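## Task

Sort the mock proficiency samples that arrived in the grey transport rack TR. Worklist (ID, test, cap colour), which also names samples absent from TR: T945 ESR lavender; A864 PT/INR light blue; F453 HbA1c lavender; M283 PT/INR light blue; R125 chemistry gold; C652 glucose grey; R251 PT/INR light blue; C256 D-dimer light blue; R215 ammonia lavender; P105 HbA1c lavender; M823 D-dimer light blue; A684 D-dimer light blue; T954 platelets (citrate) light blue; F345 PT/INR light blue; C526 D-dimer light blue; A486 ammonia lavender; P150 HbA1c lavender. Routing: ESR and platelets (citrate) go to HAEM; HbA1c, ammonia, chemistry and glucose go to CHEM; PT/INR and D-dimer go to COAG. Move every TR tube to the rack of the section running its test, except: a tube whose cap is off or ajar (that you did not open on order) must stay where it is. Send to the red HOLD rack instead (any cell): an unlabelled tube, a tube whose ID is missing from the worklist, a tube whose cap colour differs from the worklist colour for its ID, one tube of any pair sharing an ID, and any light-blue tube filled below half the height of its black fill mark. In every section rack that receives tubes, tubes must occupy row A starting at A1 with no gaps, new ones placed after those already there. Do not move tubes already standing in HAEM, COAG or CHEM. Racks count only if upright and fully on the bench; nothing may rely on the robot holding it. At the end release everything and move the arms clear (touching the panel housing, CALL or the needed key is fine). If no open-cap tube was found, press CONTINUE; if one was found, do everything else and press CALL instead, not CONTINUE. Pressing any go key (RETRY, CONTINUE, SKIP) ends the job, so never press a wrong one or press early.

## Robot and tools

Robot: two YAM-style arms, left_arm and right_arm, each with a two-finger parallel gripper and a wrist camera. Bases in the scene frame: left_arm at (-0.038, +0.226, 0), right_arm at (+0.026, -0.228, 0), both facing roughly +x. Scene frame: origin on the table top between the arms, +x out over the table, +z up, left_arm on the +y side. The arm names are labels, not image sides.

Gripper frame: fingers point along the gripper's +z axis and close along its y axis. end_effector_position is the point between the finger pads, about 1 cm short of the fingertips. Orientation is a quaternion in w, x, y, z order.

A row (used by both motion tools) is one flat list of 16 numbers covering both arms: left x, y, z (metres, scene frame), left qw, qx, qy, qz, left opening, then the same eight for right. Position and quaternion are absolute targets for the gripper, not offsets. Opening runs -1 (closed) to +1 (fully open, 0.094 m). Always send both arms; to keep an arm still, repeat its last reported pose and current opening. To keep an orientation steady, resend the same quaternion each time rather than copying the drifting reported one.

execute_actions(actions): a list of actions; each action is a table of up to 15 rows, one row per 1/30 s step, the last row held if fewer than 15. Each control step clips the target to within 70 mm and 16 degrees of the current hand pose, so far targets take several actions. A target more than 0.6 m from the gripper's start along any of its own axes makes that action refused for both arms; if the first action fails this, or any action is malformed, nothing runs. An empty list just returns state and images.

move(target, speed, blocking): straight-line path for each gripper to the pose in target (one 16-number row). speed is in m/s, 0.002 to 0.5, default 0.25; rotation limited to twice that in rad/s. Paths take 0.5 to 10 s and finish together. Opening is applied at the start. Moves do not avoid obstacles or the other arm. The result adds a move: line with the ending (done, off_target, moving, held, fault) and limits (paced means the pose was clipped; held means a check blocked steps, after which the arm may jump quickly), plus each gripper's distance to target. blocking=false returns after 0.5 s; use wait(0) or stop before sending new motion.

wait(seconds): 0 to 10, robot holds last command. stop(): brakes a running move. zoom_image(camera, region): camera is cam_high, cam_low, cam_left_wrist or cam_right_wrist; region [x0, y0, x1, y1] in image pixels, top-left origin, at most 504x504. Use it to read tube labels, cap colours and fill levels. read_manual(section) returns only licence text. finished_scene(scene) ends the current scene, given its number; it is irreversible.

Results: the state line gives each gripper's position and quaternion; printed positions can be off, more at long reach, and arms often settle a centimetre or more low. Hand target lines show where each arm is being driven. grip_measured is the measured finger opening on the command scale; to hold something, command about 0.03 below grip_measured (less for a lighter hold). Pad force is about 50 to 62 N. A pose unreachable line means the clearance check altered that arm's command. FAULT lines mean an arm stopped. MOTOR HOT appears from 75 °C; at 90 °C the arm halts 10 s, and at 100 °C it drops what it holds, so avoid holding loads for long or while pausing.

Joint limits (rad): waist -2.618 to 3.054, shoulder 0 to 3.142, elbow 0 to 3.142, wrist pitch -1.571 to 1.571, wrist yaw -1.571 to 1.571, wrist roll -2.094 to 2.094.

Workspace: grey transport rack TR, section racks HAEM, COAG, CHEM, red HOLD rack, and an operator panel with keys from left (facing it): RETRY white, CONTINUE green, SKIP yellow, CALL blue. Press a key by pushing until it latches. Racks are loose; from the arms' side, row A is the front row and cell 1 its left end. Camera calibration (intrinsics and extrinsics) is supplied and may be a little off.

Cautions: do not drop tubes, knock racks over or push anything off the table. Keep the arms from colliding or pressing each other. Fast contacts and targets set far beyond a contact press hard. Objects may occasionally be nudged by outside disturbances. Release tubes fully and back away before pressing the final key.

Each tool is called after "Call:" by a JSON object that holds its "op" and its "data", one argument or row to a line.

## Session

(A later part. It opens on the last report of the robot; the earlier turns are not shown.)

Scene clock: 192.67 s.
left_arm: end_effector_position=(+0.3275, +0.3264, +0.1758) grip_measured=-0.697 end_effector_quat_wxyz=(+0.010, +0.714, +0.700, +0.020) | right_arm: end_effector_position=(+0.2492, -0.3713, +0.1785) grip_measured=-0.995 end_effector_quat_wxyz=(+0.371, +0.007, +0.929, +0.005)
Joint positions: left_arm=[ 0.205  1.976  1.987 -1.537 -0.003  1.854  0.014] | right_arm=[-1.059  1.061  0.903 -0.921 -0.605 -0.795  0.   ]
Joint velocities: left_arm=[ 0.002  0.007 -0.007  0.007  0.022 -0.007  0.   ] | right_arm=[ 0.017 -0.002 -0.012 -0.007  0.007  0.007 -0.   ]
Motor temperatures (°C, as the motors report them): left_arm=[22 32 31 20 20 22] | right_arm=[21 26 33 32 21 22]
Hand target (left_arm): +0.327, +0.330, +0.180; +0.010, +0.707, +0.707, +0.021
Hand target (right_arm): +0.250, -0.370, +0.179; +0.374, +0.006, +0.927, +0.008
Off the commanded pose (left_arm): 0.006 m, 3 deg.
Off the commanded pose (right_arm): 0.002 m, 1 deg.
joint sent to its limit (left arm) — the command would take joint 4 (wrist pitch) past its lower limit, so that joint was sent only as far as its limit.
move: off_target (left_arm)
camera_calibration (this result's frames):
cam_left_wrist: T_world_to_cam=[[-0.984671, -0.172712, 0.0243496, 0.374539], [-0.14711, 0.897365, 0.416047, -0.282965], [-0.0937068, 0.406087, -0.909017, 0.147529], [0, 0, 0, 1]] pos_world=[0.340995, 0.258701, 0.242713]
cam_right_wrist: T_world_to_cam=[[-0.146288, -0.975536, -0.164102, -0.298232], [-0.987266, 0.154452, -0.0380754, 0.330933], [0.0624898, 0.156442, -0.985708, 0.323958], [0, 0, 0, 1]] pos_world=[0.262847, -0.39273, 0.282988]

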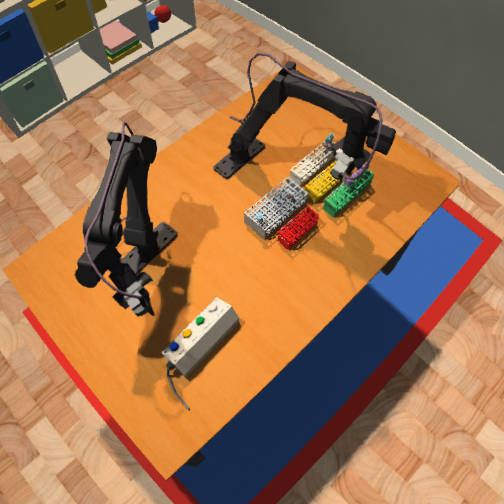

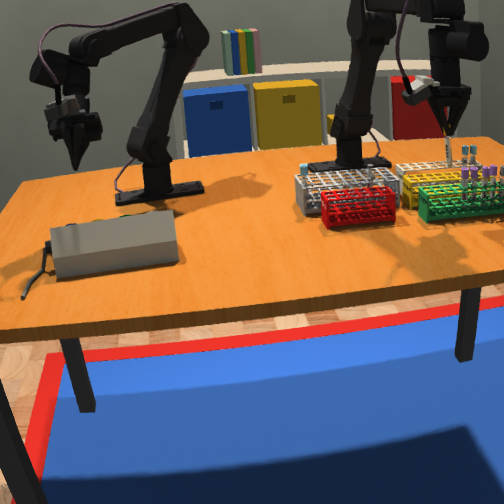

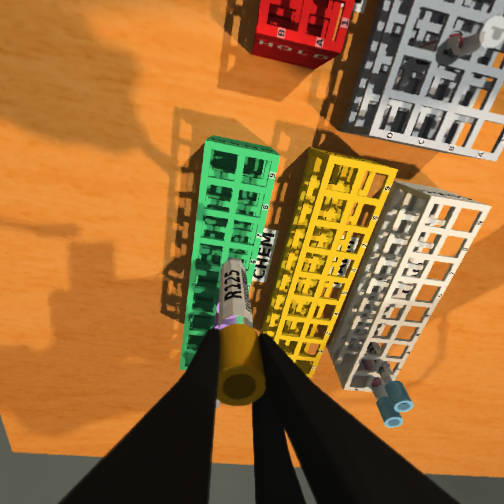

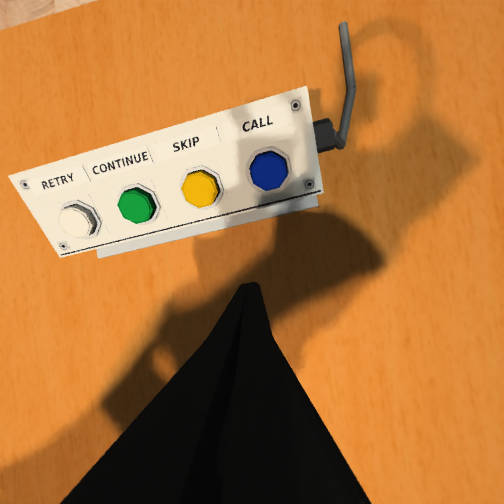

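Call:
{"op": "zoom_image", "data": {
  "camera": "cam_left_wrist",
  "region": [160, 130, 340, 340]
}}

Call:
{"op": "zoom_image", "data": {
  "camera": "cam_high",
  "region": [280, 120, 400, 230]
}}

Region (160, 130, 340, 340) of cam_left_wrist's 504x504 image, scaled by 2.400, with more detail than that image has; it fills the left 432 columns of this view, and the rest is white.

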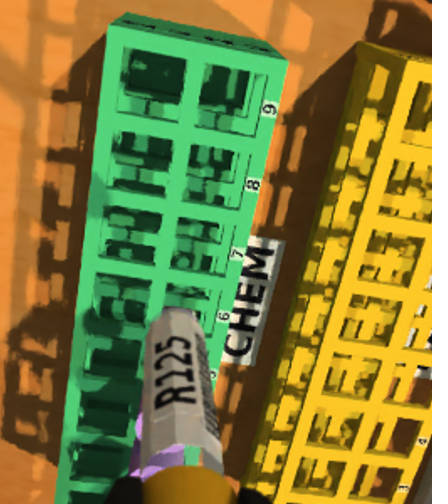

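Region (280, 120, 400, 230) of cam_high's 504x504 image, scaled by 4.200, with more detail than that image has; it fills the top 462 rows of this view, and the rest is white.

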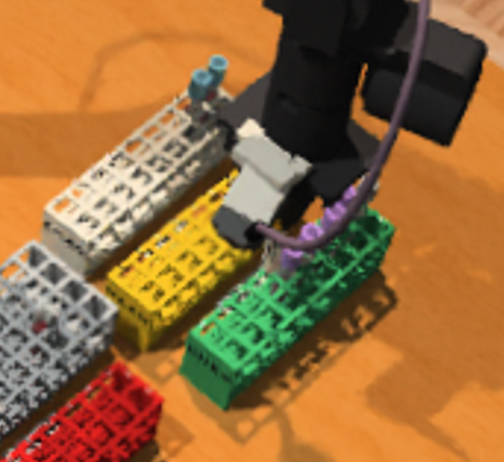

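Call:
{"op": "move", "data": {
  "target": [0.326,0.349,0.143,0,0.707,0.707,0,-0.715, 0.2501,-0.37,0.1794,0.374,0.006,0.927,0.008,-1],
  "speed": 0.06
}}

Call:
{"op": "zoom_image", "data": {
  "camera": "cam_left_wrist",
  "region": [170, 170, 320, 340]
}}

Scene clock: 209.93 s.
left_arm: end_effector_position=(+0.3256, +0.3453, +0.1458) grip_measured=-0.697 end_effector_quat_wxyz=(-0.002, +0.707, +0.707, -0.000) | right_arm: end_effector_position=(+0.2490, -0.3714, +0.1784) grip_measured=-0.995 end_effector_quat_wxyz=(+0.370, +0.007, +0.929, +0.004)
Joint positions: left_arm=[ 0.254  2.017  1.926 -1.481 -0.003  1.885  0.014] | right_arm=[-1.059  1.061  0.903 -0.921 -0.603 -0.795  0.   ]
Joint velocities: left_arm=[-0.012  0.002  0.002 -0.037 -0.051  0.007 -0.   ] | right_arm=[-0.017 -0.002 -0.012  0.037 -0.037  0.007 -0.   ]
Motor temperatures (°C, as the motors report them): left_arm=[22 35 32 20 20 22] | right_arm=[21 26 33 32 21 22]
Hand target (left_arm): +0.326, +0.349, +0.143; -0.000, +0.707, +0.707, +0.000
Hand target (right_arm): +0.250, -0.370, +0.179; +0.374, +0.006, +0.927, +0.008
Off the commanded pose (left_arm): 0.005 m, 0 deg.
Off the commanded pose (right_arm): 0.002 m, 1 deg.
move: done
camera_calibration (this result's frames):
cam_left_wrist: T_world_to_cam=[[-0.979241, -0.190099, 0.0703503, 0.374219], [-0.145143, 0.899873, 0.411294, -0.288474], [-0.141493, 0.392545, -0.908784, 0.132601], [0, 0, 0, 1]] pos_world=[0.343343, 0.278677, 0.212827]
cam_right_wrist: T_world_to_cam=[[-0.147172, -0.975555, -0.163194, -0.298406], [-0.987196, 0.155135, -0.0371008, 0.330878], [0.061511, 0.155645, -0.985896, 0.323843], [0, 0, 0, 1]] pos_world=[0.262805, -0.392847, 0.282853]

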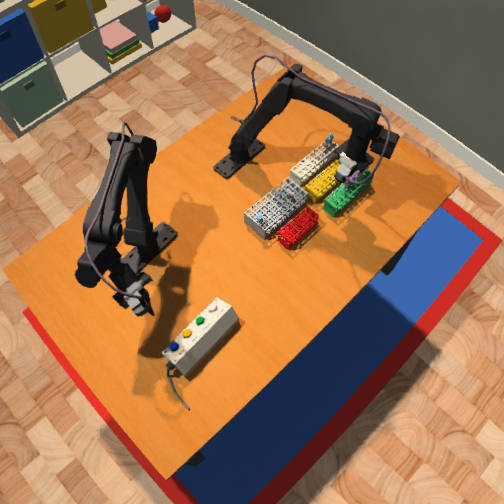

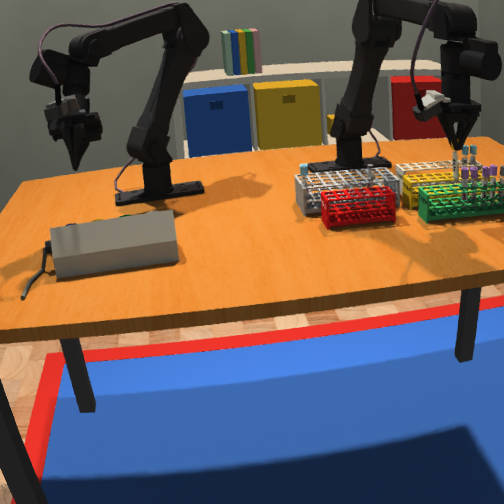

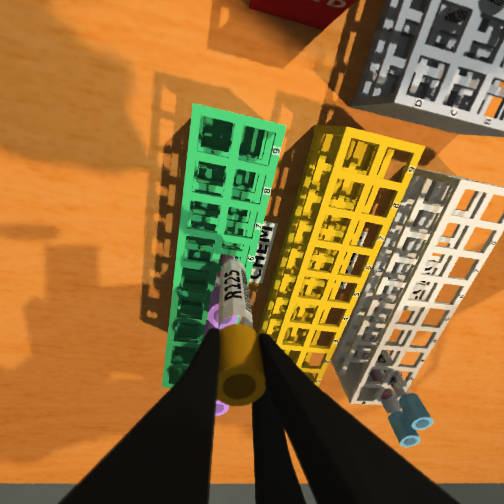

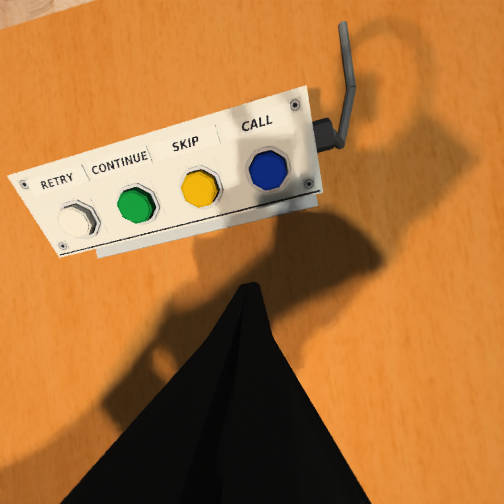

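Region (170, 170, 320, 340) of cam_left_wrist's 504x504 image, scaled by 2.965, with more detail than that image has; it fills the left 445 columns of this view, and the rest is white.

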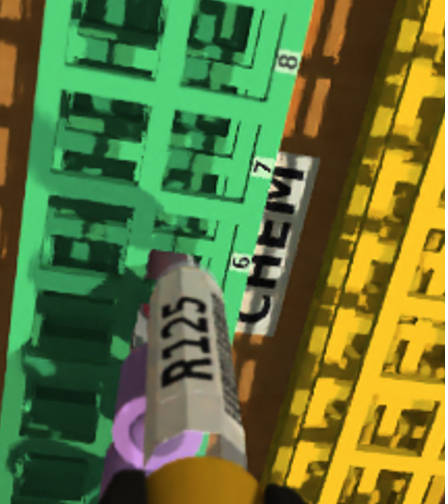

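Call:
{"op": "move", "data": {
  "target": [0.325,0.352,0.132,0,0.707,0.707,0,-0.715, 0.2501,-0.37,0.1794,0.374,0.006,0.927,0.008,-1],
  "speed": 0.04
}}

Call:
{"op": "zoom_image", "data": {
  "camera": "cam_left_wrist",
  "region": [170, 170, 320, 340]
}}

Call:
{"op": "zoom_image", "data": {
  "camera": "cam_low",
  "region": [410, 125, 504, 225]
}}

Scene clock: 232.27 s.
left_arm: end_effector_position=(+0.3250, +0.3482, +0.1332) grip_measured=-0.697 end_effector_quat_wxyz=(-0.003, +0.708, +0.706, -0.002) | right_arm: end_effector_position=(+0.2490, -0.3715, +0.1783) grip_measured=-0.995 end_effector_quat_wxyz=(+0.370, +0.008, +0.929, +0.004)
Joint positions: left_arm=[ 0.262  2.017  1.876 -1.436 -0.003  1.894  0.014] | right_arm=[-1.059  1.061  0.903 -0.921 -0.602 -0.795  0.   ]
Joint velocities: left_arm=[-0.007 -0.007 -0.002  0.037 -0.081  0.037 -0.001] | right_arm=[ 0.002 -0.032  0.007  0.007  0.007 -0.022  0.001]
Motor temperatures (°C, as the motors report them): left_arm=[22 37 30 20 20 22] | right_arm=[21 25 33 32 21 22]
Hand target (left_arm): +0.325, +0.352, +0.132; -0.000, +0.707, +0.707, -0.000
Hand target (right_arm): +0.250, -0.370, +0.179; +0.374, +0.006, +0.927, +0.008
Off the commanded pose (left_arm): 0.004 m, 0 deg.
Off the commanded pose (right_arm): 0.002 m, 1 deg.
move: done
camera_calibration (this result's frames):
cam_left_wrist: T_world_to_cam=[[-0.979258, -0.188115, 0.0752809, 0.373722], [-0.141483, 0.900799, 0.41054, -0.287382], [-0.145042, 0.391373, -0.90873, 0.121493], [0, 0, 0, 1]] pos_world=[0.342932, 0.281627, 0.200252]
cam_right_wrist: T_world_to_cam=[[-0.147614, -0.975564, -0.16274, -0.298494], [-0.987161, 0.155476, -0.0366138, 0.330851], [0.0610214, 0.155246, -0.985989, 0.323786], [0, 0, 0, 1]] pos_world=[0.262783, -0.392906, 0.282786]

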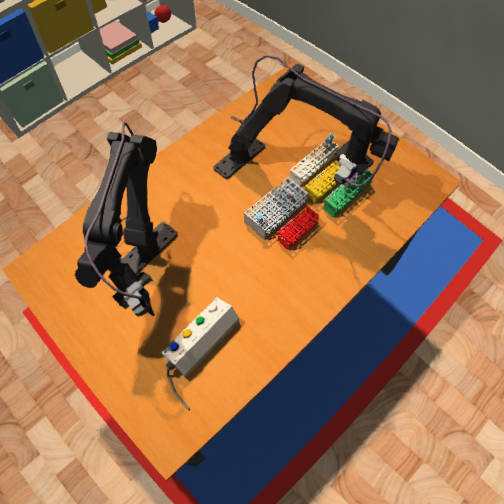

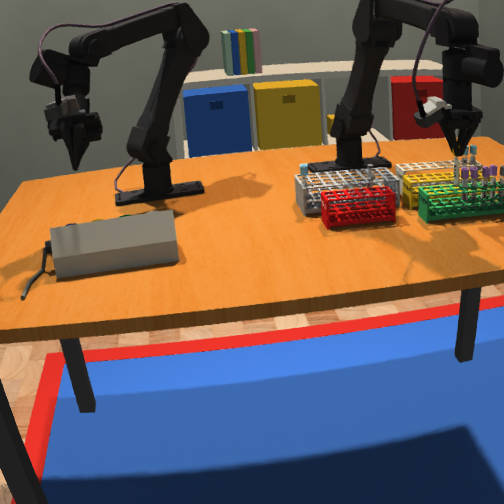

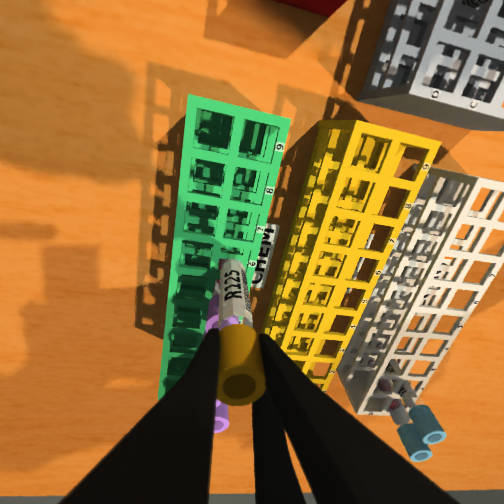

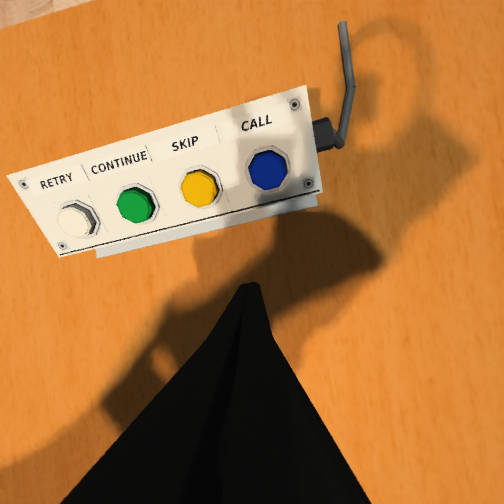

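Region (170, 170, 320, 340) of cam_left_wrist's 504x504 image, scaled by 2.965, with more detail than that image has; it fills the left 445 columns of this view, and the rest is white.

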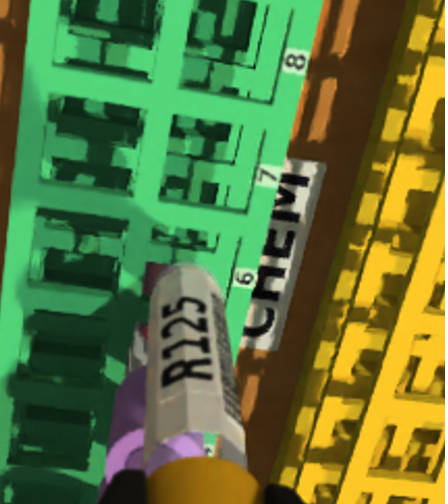

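Region (410, 125, 504, 225) of cam_low's 504x504 image, scaled by 5.040, with more detail than that image has; it fills the left 474 columns of this view, and the rest is white.

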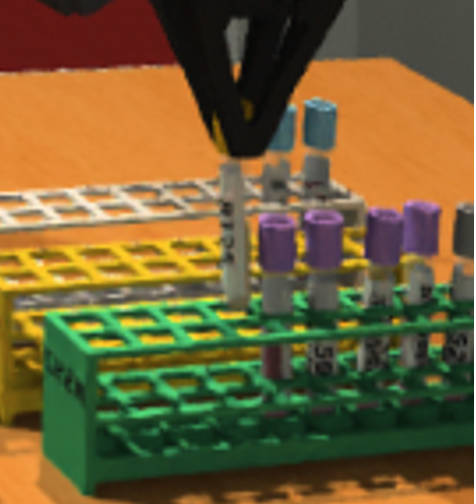

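Call:
{"op": "move", "data": {
  "target": [0.325,0.350,0.088,0,0.707,0.707,0,-0.715, 0.2501,-0.37,0.1794,0.374,0.006,0.927,0.008,-1],
  "speed": 0.04
}}

Call:
{"op": "zoom_image", "data": {
  "camera": "cam_low",
  "region": [410, 125, 504, 225]
}}

Scene clock: 254.40 s.
left_arm: end_effector_position=(+0.3245, +0.3480, +0.0877) grip_measured=-0.697 end_effector_quat_wxyz=(-0.004, +0.708, +0.706, -0.004) | right_arm: end_effector_position=(+0.2488, -0.3717, +0.1782) grip_measured=-0.995 end_effector_quat_wxyz=(+0.369, +0.008, +0.929, +0.003)
Joint positions: left_arm=[ 0.262  2.017  1.695 -1.259 -0.003  1.895  0.014] | right_arm=[-1.059  1.061  0.903 -0.921 -0.601 -0.795  0.   ]
Joint velocities: left_arm=[ 0.012 -0.022 -0.017 -0.007 -0.081 -0.022  0.001] | right_arm=[-0.017 -0.002 -0.017  0.007 -0.007  0.051 -0.   ]
Motor temperatures (°C, as the motors report them): left_arm=[22 39 29 20 20 22] | right_arm=[21 25 33 31 21 22]
Hand target (left_arm): +0.325, +0.350, +0.088; -0.000, +0.707, +0.707, +0.000
Hand target (right_arm): +0.250, -0.370, +0.179; +0.374, +0.006, +0.927, +0.008
Off the commanded pose (left_arm): 0.002 m, 1 deg.
Off the commanded pose (right_arm): 0.002 m, 1 deg.
move: done
camera_calibration (this result's frames):
cam_left_wrist: T_world_to_cam=[[-0.97905, -0.187649, 0.0790524, 0.37603], [-0.139654, 0.901347, 0.409963, -0.269376], [-0.148183, 0.390334, -0.90867, 0.0815665], [0, 0, 0, 1]] pos_world=[0.342619, 0.281525, 0.154825]
cam_right_wrist: T_world_to_cam=[[-0.148497, -0.975582, -0.161831, -0.298668], [-0.987089, 0.15616, -0.0356401, 0.330796], [0.0600414, 0.154449, -0.986175, 0.32367], [0, 0, 0, 1]] pos_world=[0.26274, -0.393023, 0.282651]

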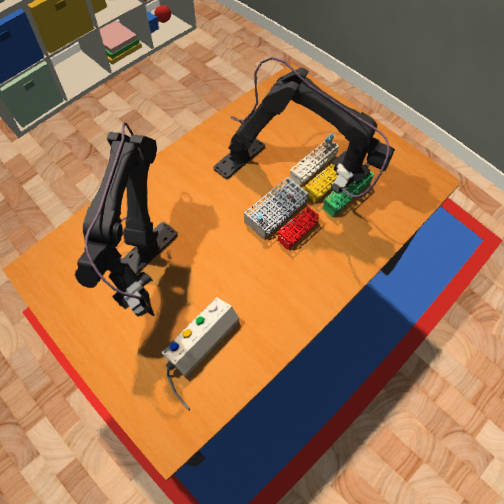

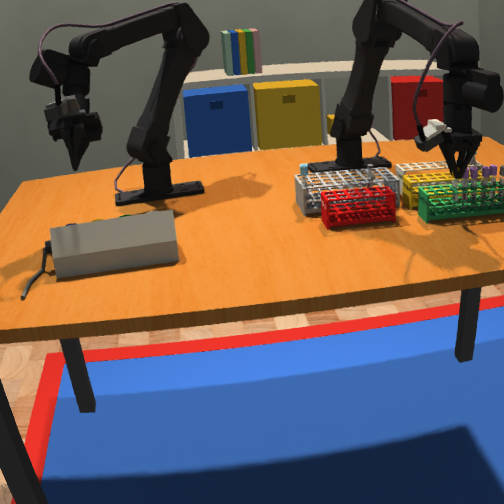

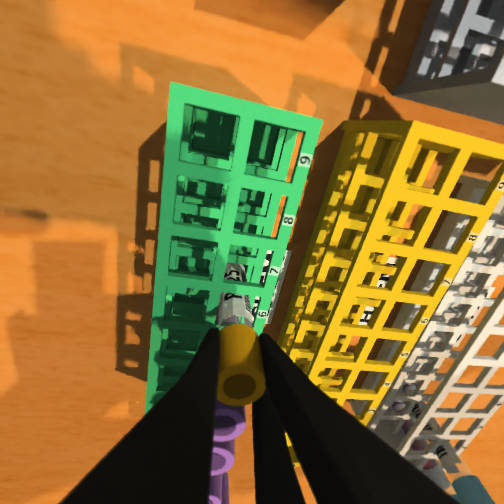

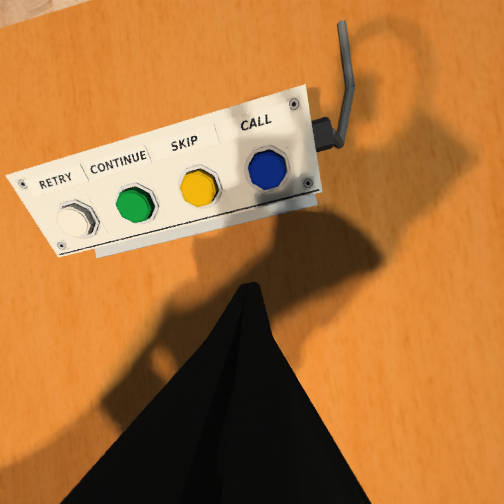

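Region (410, 125, 504, 225) of cam_low's 504x504 image, scaled by 5.040, with more detail than that image has; it fills the left 474 columns of this view, and the rest is white.

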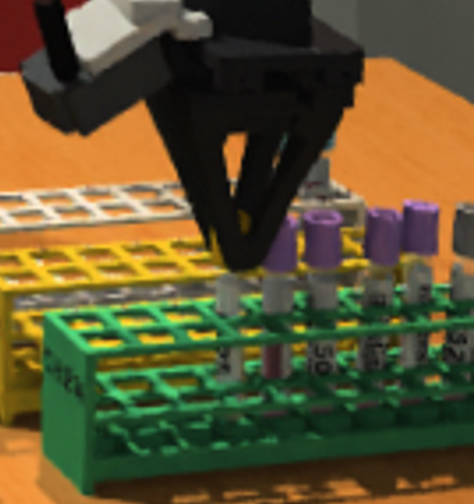

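Call:
{"op": "execute_actions", "data": {
  "actions": [
    [[0.325,0.350,0.087,0,0.707,0.707,0,-0.715,0.2501,-0.37,0.1794,0.374,0.006,0.927,0.008,-1],[0.325,0.350,0.086,0,0.707,0.707,0,-0.715,0.2501,-0.37,0.1794,0.374,0.006,0.927,0.008,-1],[0.325,0.350,0.085,0,0.707,0.707,0,-0.715,0.2501,-0.37,0.1794,0.374,0.006,0.927,0.008,-1],[0.325,0.350,0.085,0,0.707,0.707,0,-0.715,0.2501,-0.37,0.1794,0.374,0.006,0.927,0.008,-1],[0.325,0.350,0.085,0,0.707,0.707,0,-0.69,0.2501,-0.37,0.1794,0.374,0.006,0.927,0.008,-1],[0.325,0.350,0.085,0,0.707,0.707,0,-0.67,0.2501,-0.37,0.1794,0.374,0.006,0.927,0.008,-1],[0.325,0.350,0.085,0,0.707,0.707,0,-0.64,0.2501,-0.37,0.1794,0.374,0.006,0.927,0.008,-1],[0.325,0.350,0.085,0,0.707,0.707,0,-0.58,0.2501,-0.37,0.1794,0.374,0.006,0.927,0.008,-1],[0.325,0.350,0.085,0,0.707,0.707,0,-0.50,0.2501,-0.37,0.1794,0.374,0.006,0.927,0.008,-1],[0.325,0.350,0.085,0,0.707,0.707,0,-0.42,0.2501,-0.37,0.1794,0.374,0.006,0.927,0.008,-1],[0.325,0.350,0.085,0,0.707,0.707,0,-0.35,0.2501,-0.37,0.1794,0.374,0.006,0.927,0.008,-1]]
  ]
}}

Call:
{"op": "move", "data": {
  "target": [0.325,0.348,0.135,0,0.707,0.707,0,-0.35, 0.2501,-0.37,0.1794,0.374,0.006,0.927,0.008,-1],
  "speed": 0.1
}}

Call:
{"op": "move", "data": {
  "target": [0.229,0.052,0.13,0,0.707,0.707,0,-0.35, 0.2501,-0.37,0.1794,0.374,0.006,0.927,0.008,-1],
  "speed": 0.2
}}

Scene clock: 283.53 s.
left_arm: end_effector_position=(+0.3248, +0.3481, +0.0853) grip_measured=-0.353 end_effector_quat_wxyz=(-0.003, +0.708, +0.706, -0.003) | right_arm: end_effector_position=(+0.2488, -0.3717, +0.1782) grip_measured=-0.995 end_effector_quat_wxyz=(+0.369, +0.008, +0.929, +0.003)
Joint positions: left_arm=[ 0.262  2.017  1.686 -1.247 -0.003  1.895  0.03 ] | right_arm=[-1.059  1.061  0.903 -0.921 -0.601 -0.795  0.   ]
Joint velocities: left_arm=[-0.017 -0.017  0.017  0.022 -0.007 -0.051 -0.   ] | right_arm=[-0.002  0.002 -0.012 -0.051 -0.007 -0.066  0.   ]
Motor temperatures (°C, as the motors report them): left_arm=[22 40 29 20 20 22] | right_arm=[21 25 33 31 21 22]
Hand target (left_arm): +0.325, +0.350, +0.085; -0.000, +0.707, +0.707, -0.000
Hand target (right_arm): +0.250, -0.370, +0.179; +0.374, +0.006, +0.927, +0.008
Off the commanded pose (left_arm): 0.002 m, 1 deg.
Off the commanded pose (right_arm): 0.002 m, 1 deg.
camera_calibration (this result's frames):
cam_left_wrist: T_world_to_cam=[[-0.979219, -0.187705, 0.0767901, 0.376844], [-0.140545, 0.901052, 0.410308, -0.268083], [-0.146209, 0.390989, -0.908708, 0.078524], [0, 0, 0, 1]] pos_world=[0.342816, 0.281591, 0.152414]
cam_right_wrist: T_world_to_cam=[[-0.148497, -0.975582, -0.161831, -0.298668], [-0.987089, 0.15616, -0.0356401, 0.330796], [0.0600414, 0.154449, -0.986175, 0.32367], [0, 0, 0, 1]] pos_world=[0.26274, -0.393023, 0.282651]

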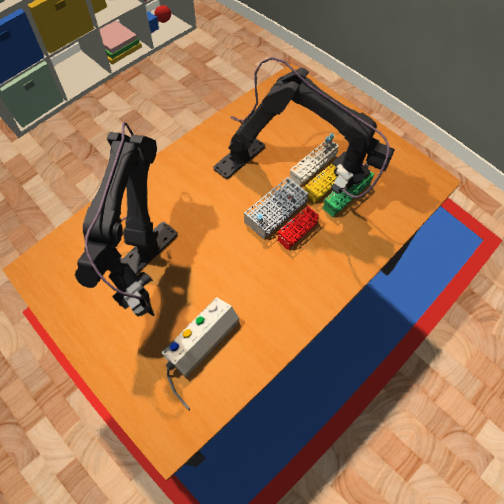

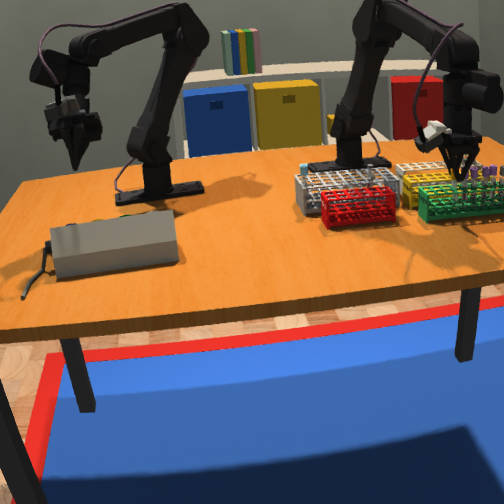

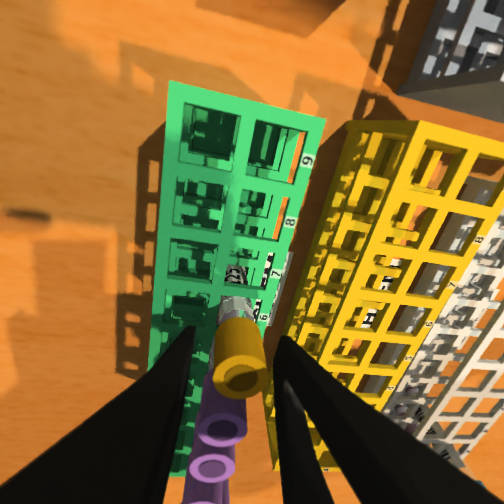

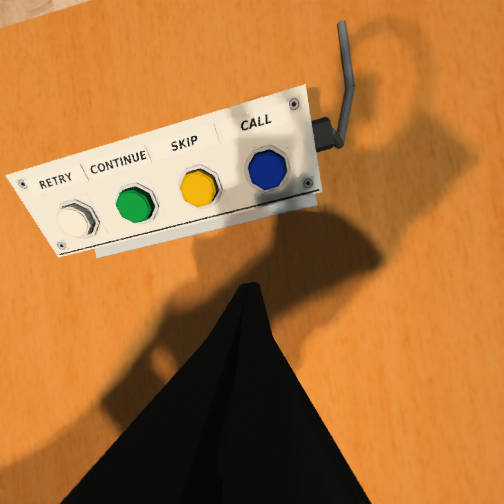

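Scene clock: 284.60 s.
left_arm: end_effector_position=(+0.3244, +0.3480, +0.1258) grip_measured=-0.353 end_effector_quat_wxyz=(-0.004, +0.708, +0.706, -0.004) | right_arm: end_effector_position=(+0.2487, -0.3719, +0.1781) grip_measured=-0.995 end_effector_quat_wxyz=(+0.369, +0.008, +0.929, +0.003)
Joint positions: left_arm=[ 0.262  2.017  1.846 -1.412 -0.003  1.895  0.03 ] | right_arm=[-1.059  1.061  0.903 -0.921 -0.6   -0.795  0.   ]
Joint velocities: left_arm=[-0.012 -0.007  0.012  0.037  0.037  0.022 -0.001] | right_arm=[-0.012 -0.017 -0.007 -0.037 -0.007  0.022 -0.001]
Motor temperatures (°C, as the motors report them): left_arm=[22 40 29 20 20 22] | right_arm=[21 25 33 31 21 22]
Hand target (left_arm): +0.325, +0.348, +0.135; +0.000, +0.707, +0.707, +0.000
Hand target (right_arm): +0.250, -0.370, +0.179; +0.374, +0.006, +0.927, +0.008
Off the commanded pose (left_arm): 0.009 m, 1 deg.
Off the commanded pose (right_arm): 0.003 m, 1 deg.
move: done
camera_calibration (this result's frames):
cam_left_wrist: T_world_to_cam=[[-0.978963, -0.18762, 0.0801834, 0.372789], [-0.139209, 0.901495, 0.409789, -0.28515], [-0.14917, 0.390006, -0.908649, 0.116591], [0, 0, 0, 1]] pos_world=[0.342643, 0.281533, 0.1929]
cam_right_wrist: T_world_to_cam=[[-0.149158, -0.975594, -0.161149, -0.298799], [-0.987033, 0.156674, -0.0349102, 0.330755], [0.059306, 0.153852, -0.986313, 0.323584], [0, 0, 0, 1]] pos_world=[0.262708, -0.393111, 0.28255]

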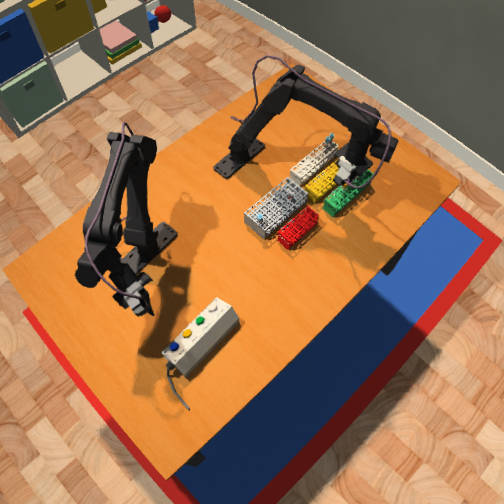

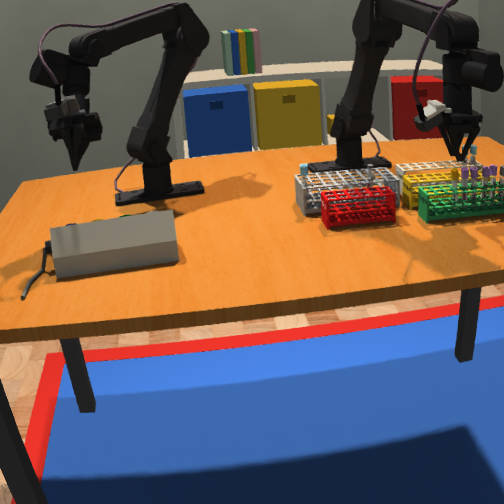

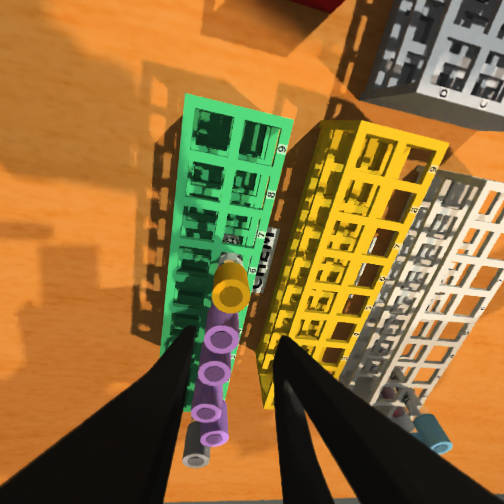

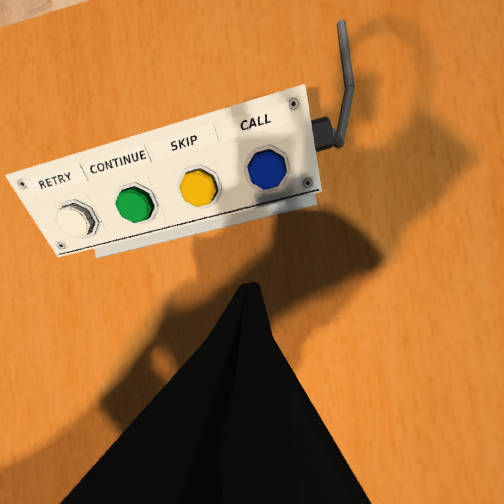

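Scene clock: 286.77 s.
left_arm: end_effector_position=(+0.2183, +0.0585, +0.1235) grip_measured=-0.353 end_effector_quat_wxyz=(-0.018, +0.709, +0.705, -0.008) | right_arm: end_effector_position=(+0.2485, -0.3721, +0.1779) grip_measured=-0.995 end_effector_quat_wxyz=(+0.368, +0.008, +0.930, +0.002)
Joint positions: left_arm=[-0.636  1.738  1.469 -1.341  0.009  1.     0.03 ] | right_arm=[-1.059  1.061  0.903 -0.921 -0.598 -0.795  0.   ]
Joint velocities: left_arm=[ 0.007 -0.012  0.012 -0.051  0.11   0.022 -0.   ] | right_arm=[-0.007 -0.017 -0.002 -0.007 -0.007 -0.007 -0.002]
Motor temperatures (°C, as the motors report them): left_arm=[22 40 30 20 20 22] | right_arm=[21 25 33 31 21 22]
Hand target (left_arm): +0.225, +0.052, +0.130; -0.002, +0.707, +0.707, -0.006
Hand target (right_arm): +0.250, -0.370, +0.179; +0.374, +0.006, +0.927, +0.008
Off the commanded pose (left_arm): 0.014 m, 2 deg.
Off the commanded pose (right_arm): 0.003 m, 1 deg.
move: off_target (left_arm)
camera_calibration (this result's frames):
cam_left_wrist: T_world_to_cam=[[-0.977209, -0.186033, 0.102247, 0.211548], [-0.125979, 0.895901, 0.426017, -0.0425758], [-0.170856, 0.403426, -0.898919, 0.214269], [0, 0, 0, 1]] pos_world=[0.237972, -0.00894292, 0.189118]
cam_right_wrist: T_world_to_cam=[[-0.15026, -0.975612, -0.16001, -0.299017], [-0.986939, 0.15753, -0.0336945, 0.330688], [0.0580792, 0.152857, -0.98654, 0.323439], [0, 0, 0, 1]] pos_world=[0.262654, -0.393258, 0.282382]

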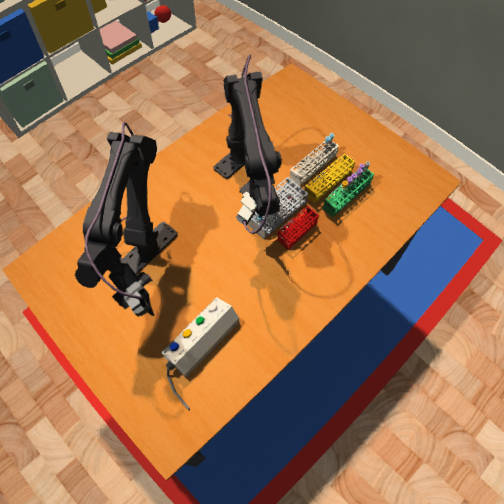

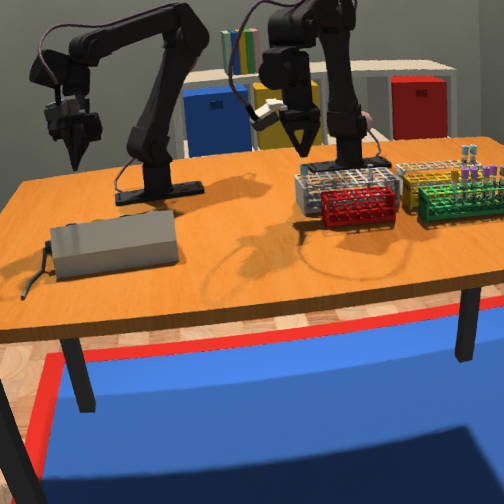

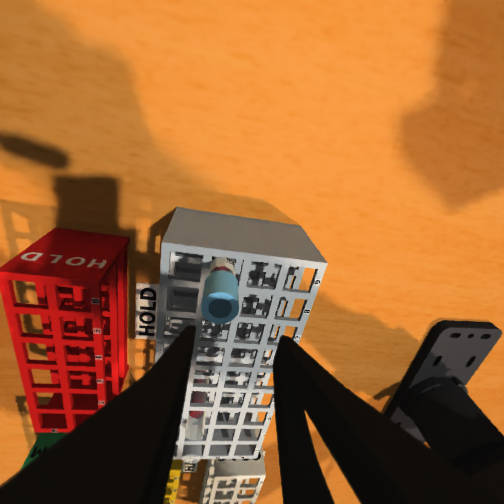

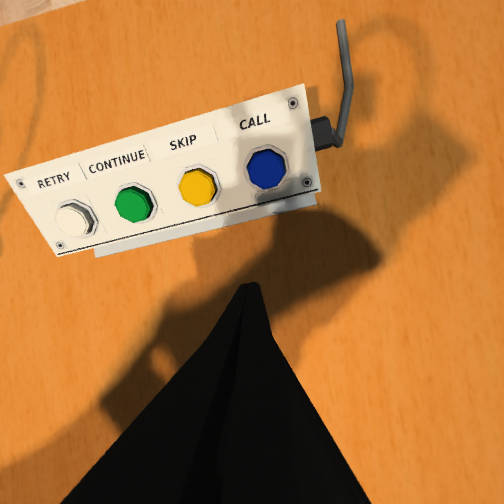

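Call:
{"op": "move", "data": {
  "target": [0.225,0.058,0.105,0,0.707,0.707,0,-0.35, 0.2501,-0.37,0.1794,0.374,0.006,0.927,0.008,-1],
  "speed": 0.05
}}

Scene clock: 296.23 s.
left_arm: end_effector_position=(+0.2217, +0.0567, +0.1043) grip_measured=-0.353 end_effector_quat_wxyz=(-0.008, +0.708, +0.706, -0.005) | right_arm: end_effector_position=(+0.2485, -0.3722, +0.1778) grip_measured=-0.995 end_effector_quat_wxyz=(+0.368, +0.008, +0.930, +0.002)
Joint positions: left_arm=[-0.636  1.738  1.394 -1.244  0.007  0.997  0.03 ] | right_arm=[-1.059  1.061  0.903 -0.921 -0.597 -0.795  0.   ]
Joint velocities: left_arm=[ 0.007 -0.002  0.012 -0.051 -0.066 -0.037 -0.001] | right_arm=[-0.007 -0.002  0.007 -0.022  0.022 -0.007  0.   ]
Motor temperatures (°C, as the motors report them): left_arm=[22 38 31 20 20 22] | right_arm=[21 25 33 31 21 22]
Hand target (left_arm): +0.225, +0.058, +0.105; -0.000, +0.707, +0.707, -0.000
Hand target (right_arm): +0.250, -0.370, +0.179; +0.374, +0.006, +0.927, +0.008
Off the commanded pose (left_arm): 0.004 m, 1 deg.
Off the commanded pose (right_arm): 0.003 m, 1 deg.
move: done
camera_calibration (this result's frames):
cam_left_wrist: T_world_to_cam=[[-0.978394, -0.188084, 0.0858415, 0.218646], [-0.13646, 0.899392, 0.415298, -0.0291584], [-0.155316, 0.394612, -0.905626, 0.196102], [0, 0, 0, 1]] pos_world=[0.240401, -0.0100354, 0.170936]
cam_right_wrist: T_world_to_cam=[[-0.1507, -0.975619, -0.159554, -0.299104], [-0.986901, 0.157873, -0.0332085, 0.330661], [0.0575882, 0.15246, -0.98663, 0.323381], [0, 0, 0, 1]] pos_world=[0.262632, -0.393317, 0.282315]

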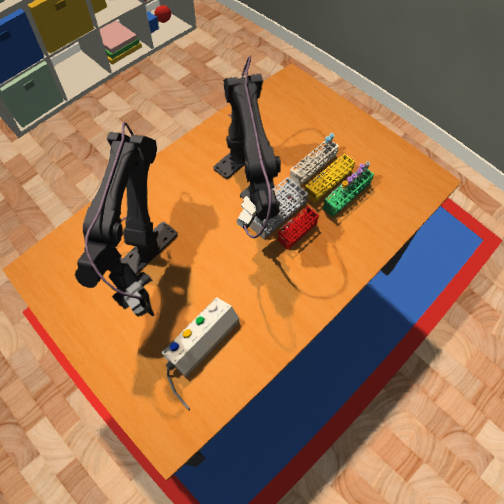

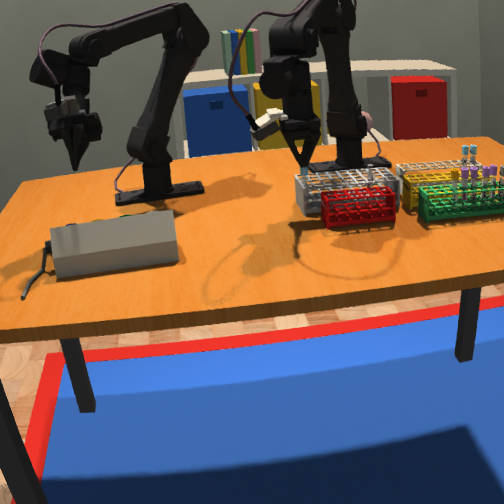

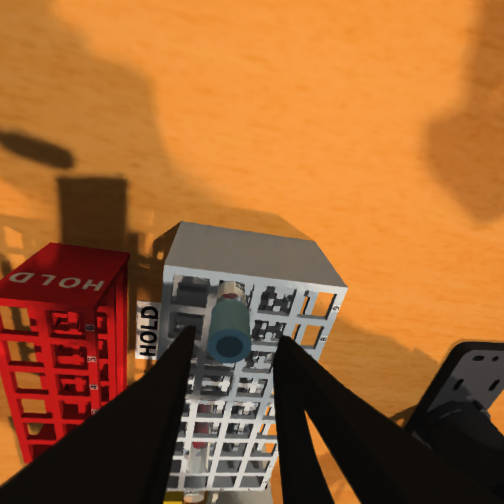

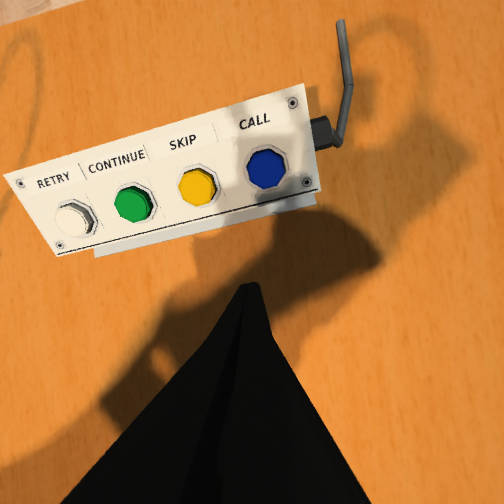

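Call:
{"op": "move", "data": {
  "target": [0.226,0.0625,0.082,0,0.707,0.707,0,-0.35, 0.2501,-0.37,0.1794,0.374,0.006,0.927,0.008,-1],
  "speed": 0.04
}}

Scene clock: 302.53 s.
left_arm: end_effector_position=(+0.2220, +0.0597, +0.0833) grip_measured=-0.353 end_effector_quat_wxyz=(-0.005, +0.708, +0.706, -0.004) | right_arm: end_effector_position=(+0.2484, -0.3723, +0.1778) grip_measured=-0.995 end_effector_quat_wxyz=(+0.368, +0.008, +0.930, +0.002)
Joint positions: left_arm=[-0.628  1.738  1.309 -1.153  0.005  1.006  0.03 ] | right_arm=[-1.059  1.061  0.903 -0.921 -0.596 -0.795  0.   ]
Joint velocities: left_arm=[-0.012  0.017 -0.007 -0.037  0.037 -0.007 -0.   ] | right_arm=[-0.012 -0.002  0.002 -0.037  0.022 -0.022 -0.   ]
Motor temperatures (°C, as the motors report them): left_arm=[22 38 30 20 20 22] | right_arm=[21 25 33 31 21 22]
Hand target (left_arm): +0.226, +0.063, +0.082; +0.000, +0.707, +0.707, +0.000
Hand target (right_arm): +0.250, -0.370, +0.179; +0.374, +0.006, +0.927, +0.008
Off the commanded pose (left_arm): 0.005 m, 1 deg.
Off the commanded pose (right_arm): 0.003 m, 1 deg.
move: done
camera_calibration (this result's frames):
cam_left_wrist: T_world_to_cam=[[-0.978997, -0.187456, 0.0801528, 0.221867], [-0.138736, 0.900641, 0.411822, -0.0223602], [-0.149387, 0.392053, -0.907732, 0.174899], [0, 0, 0, 1]] pos_world=[0.240233, -0.00684074, 0.150186]
cam_right_wrist: T_world_to_cam=[[-0.151139, -0.975625, -0.159098, -0.299191], [-0.986862, 0.158216, -0.0327226, 0.330634], [0.057097, 0.152062, -0.98672, 0.323323], [0, 0, 0, 1]] pos_world=[0.26261, -0.393376, 0.282248]

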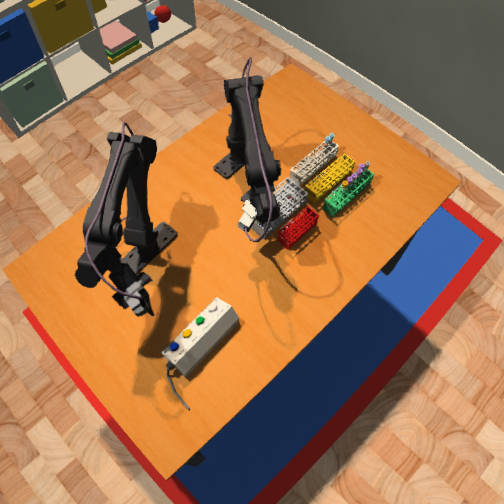

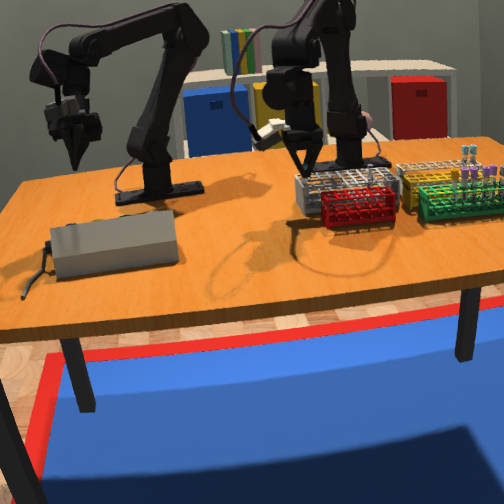

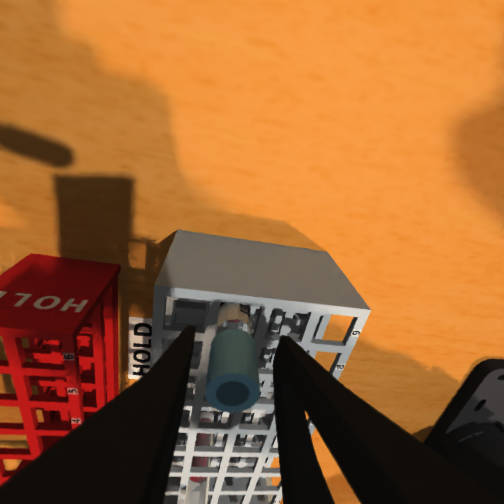

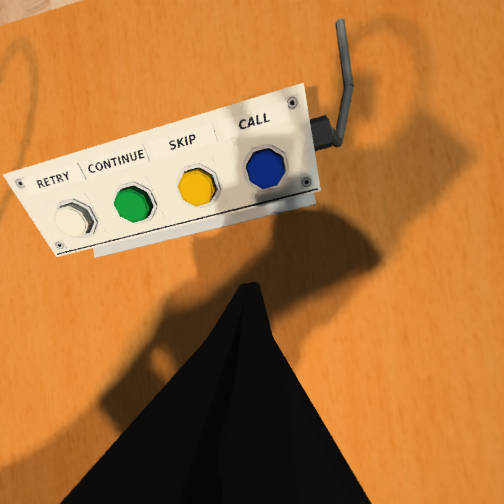

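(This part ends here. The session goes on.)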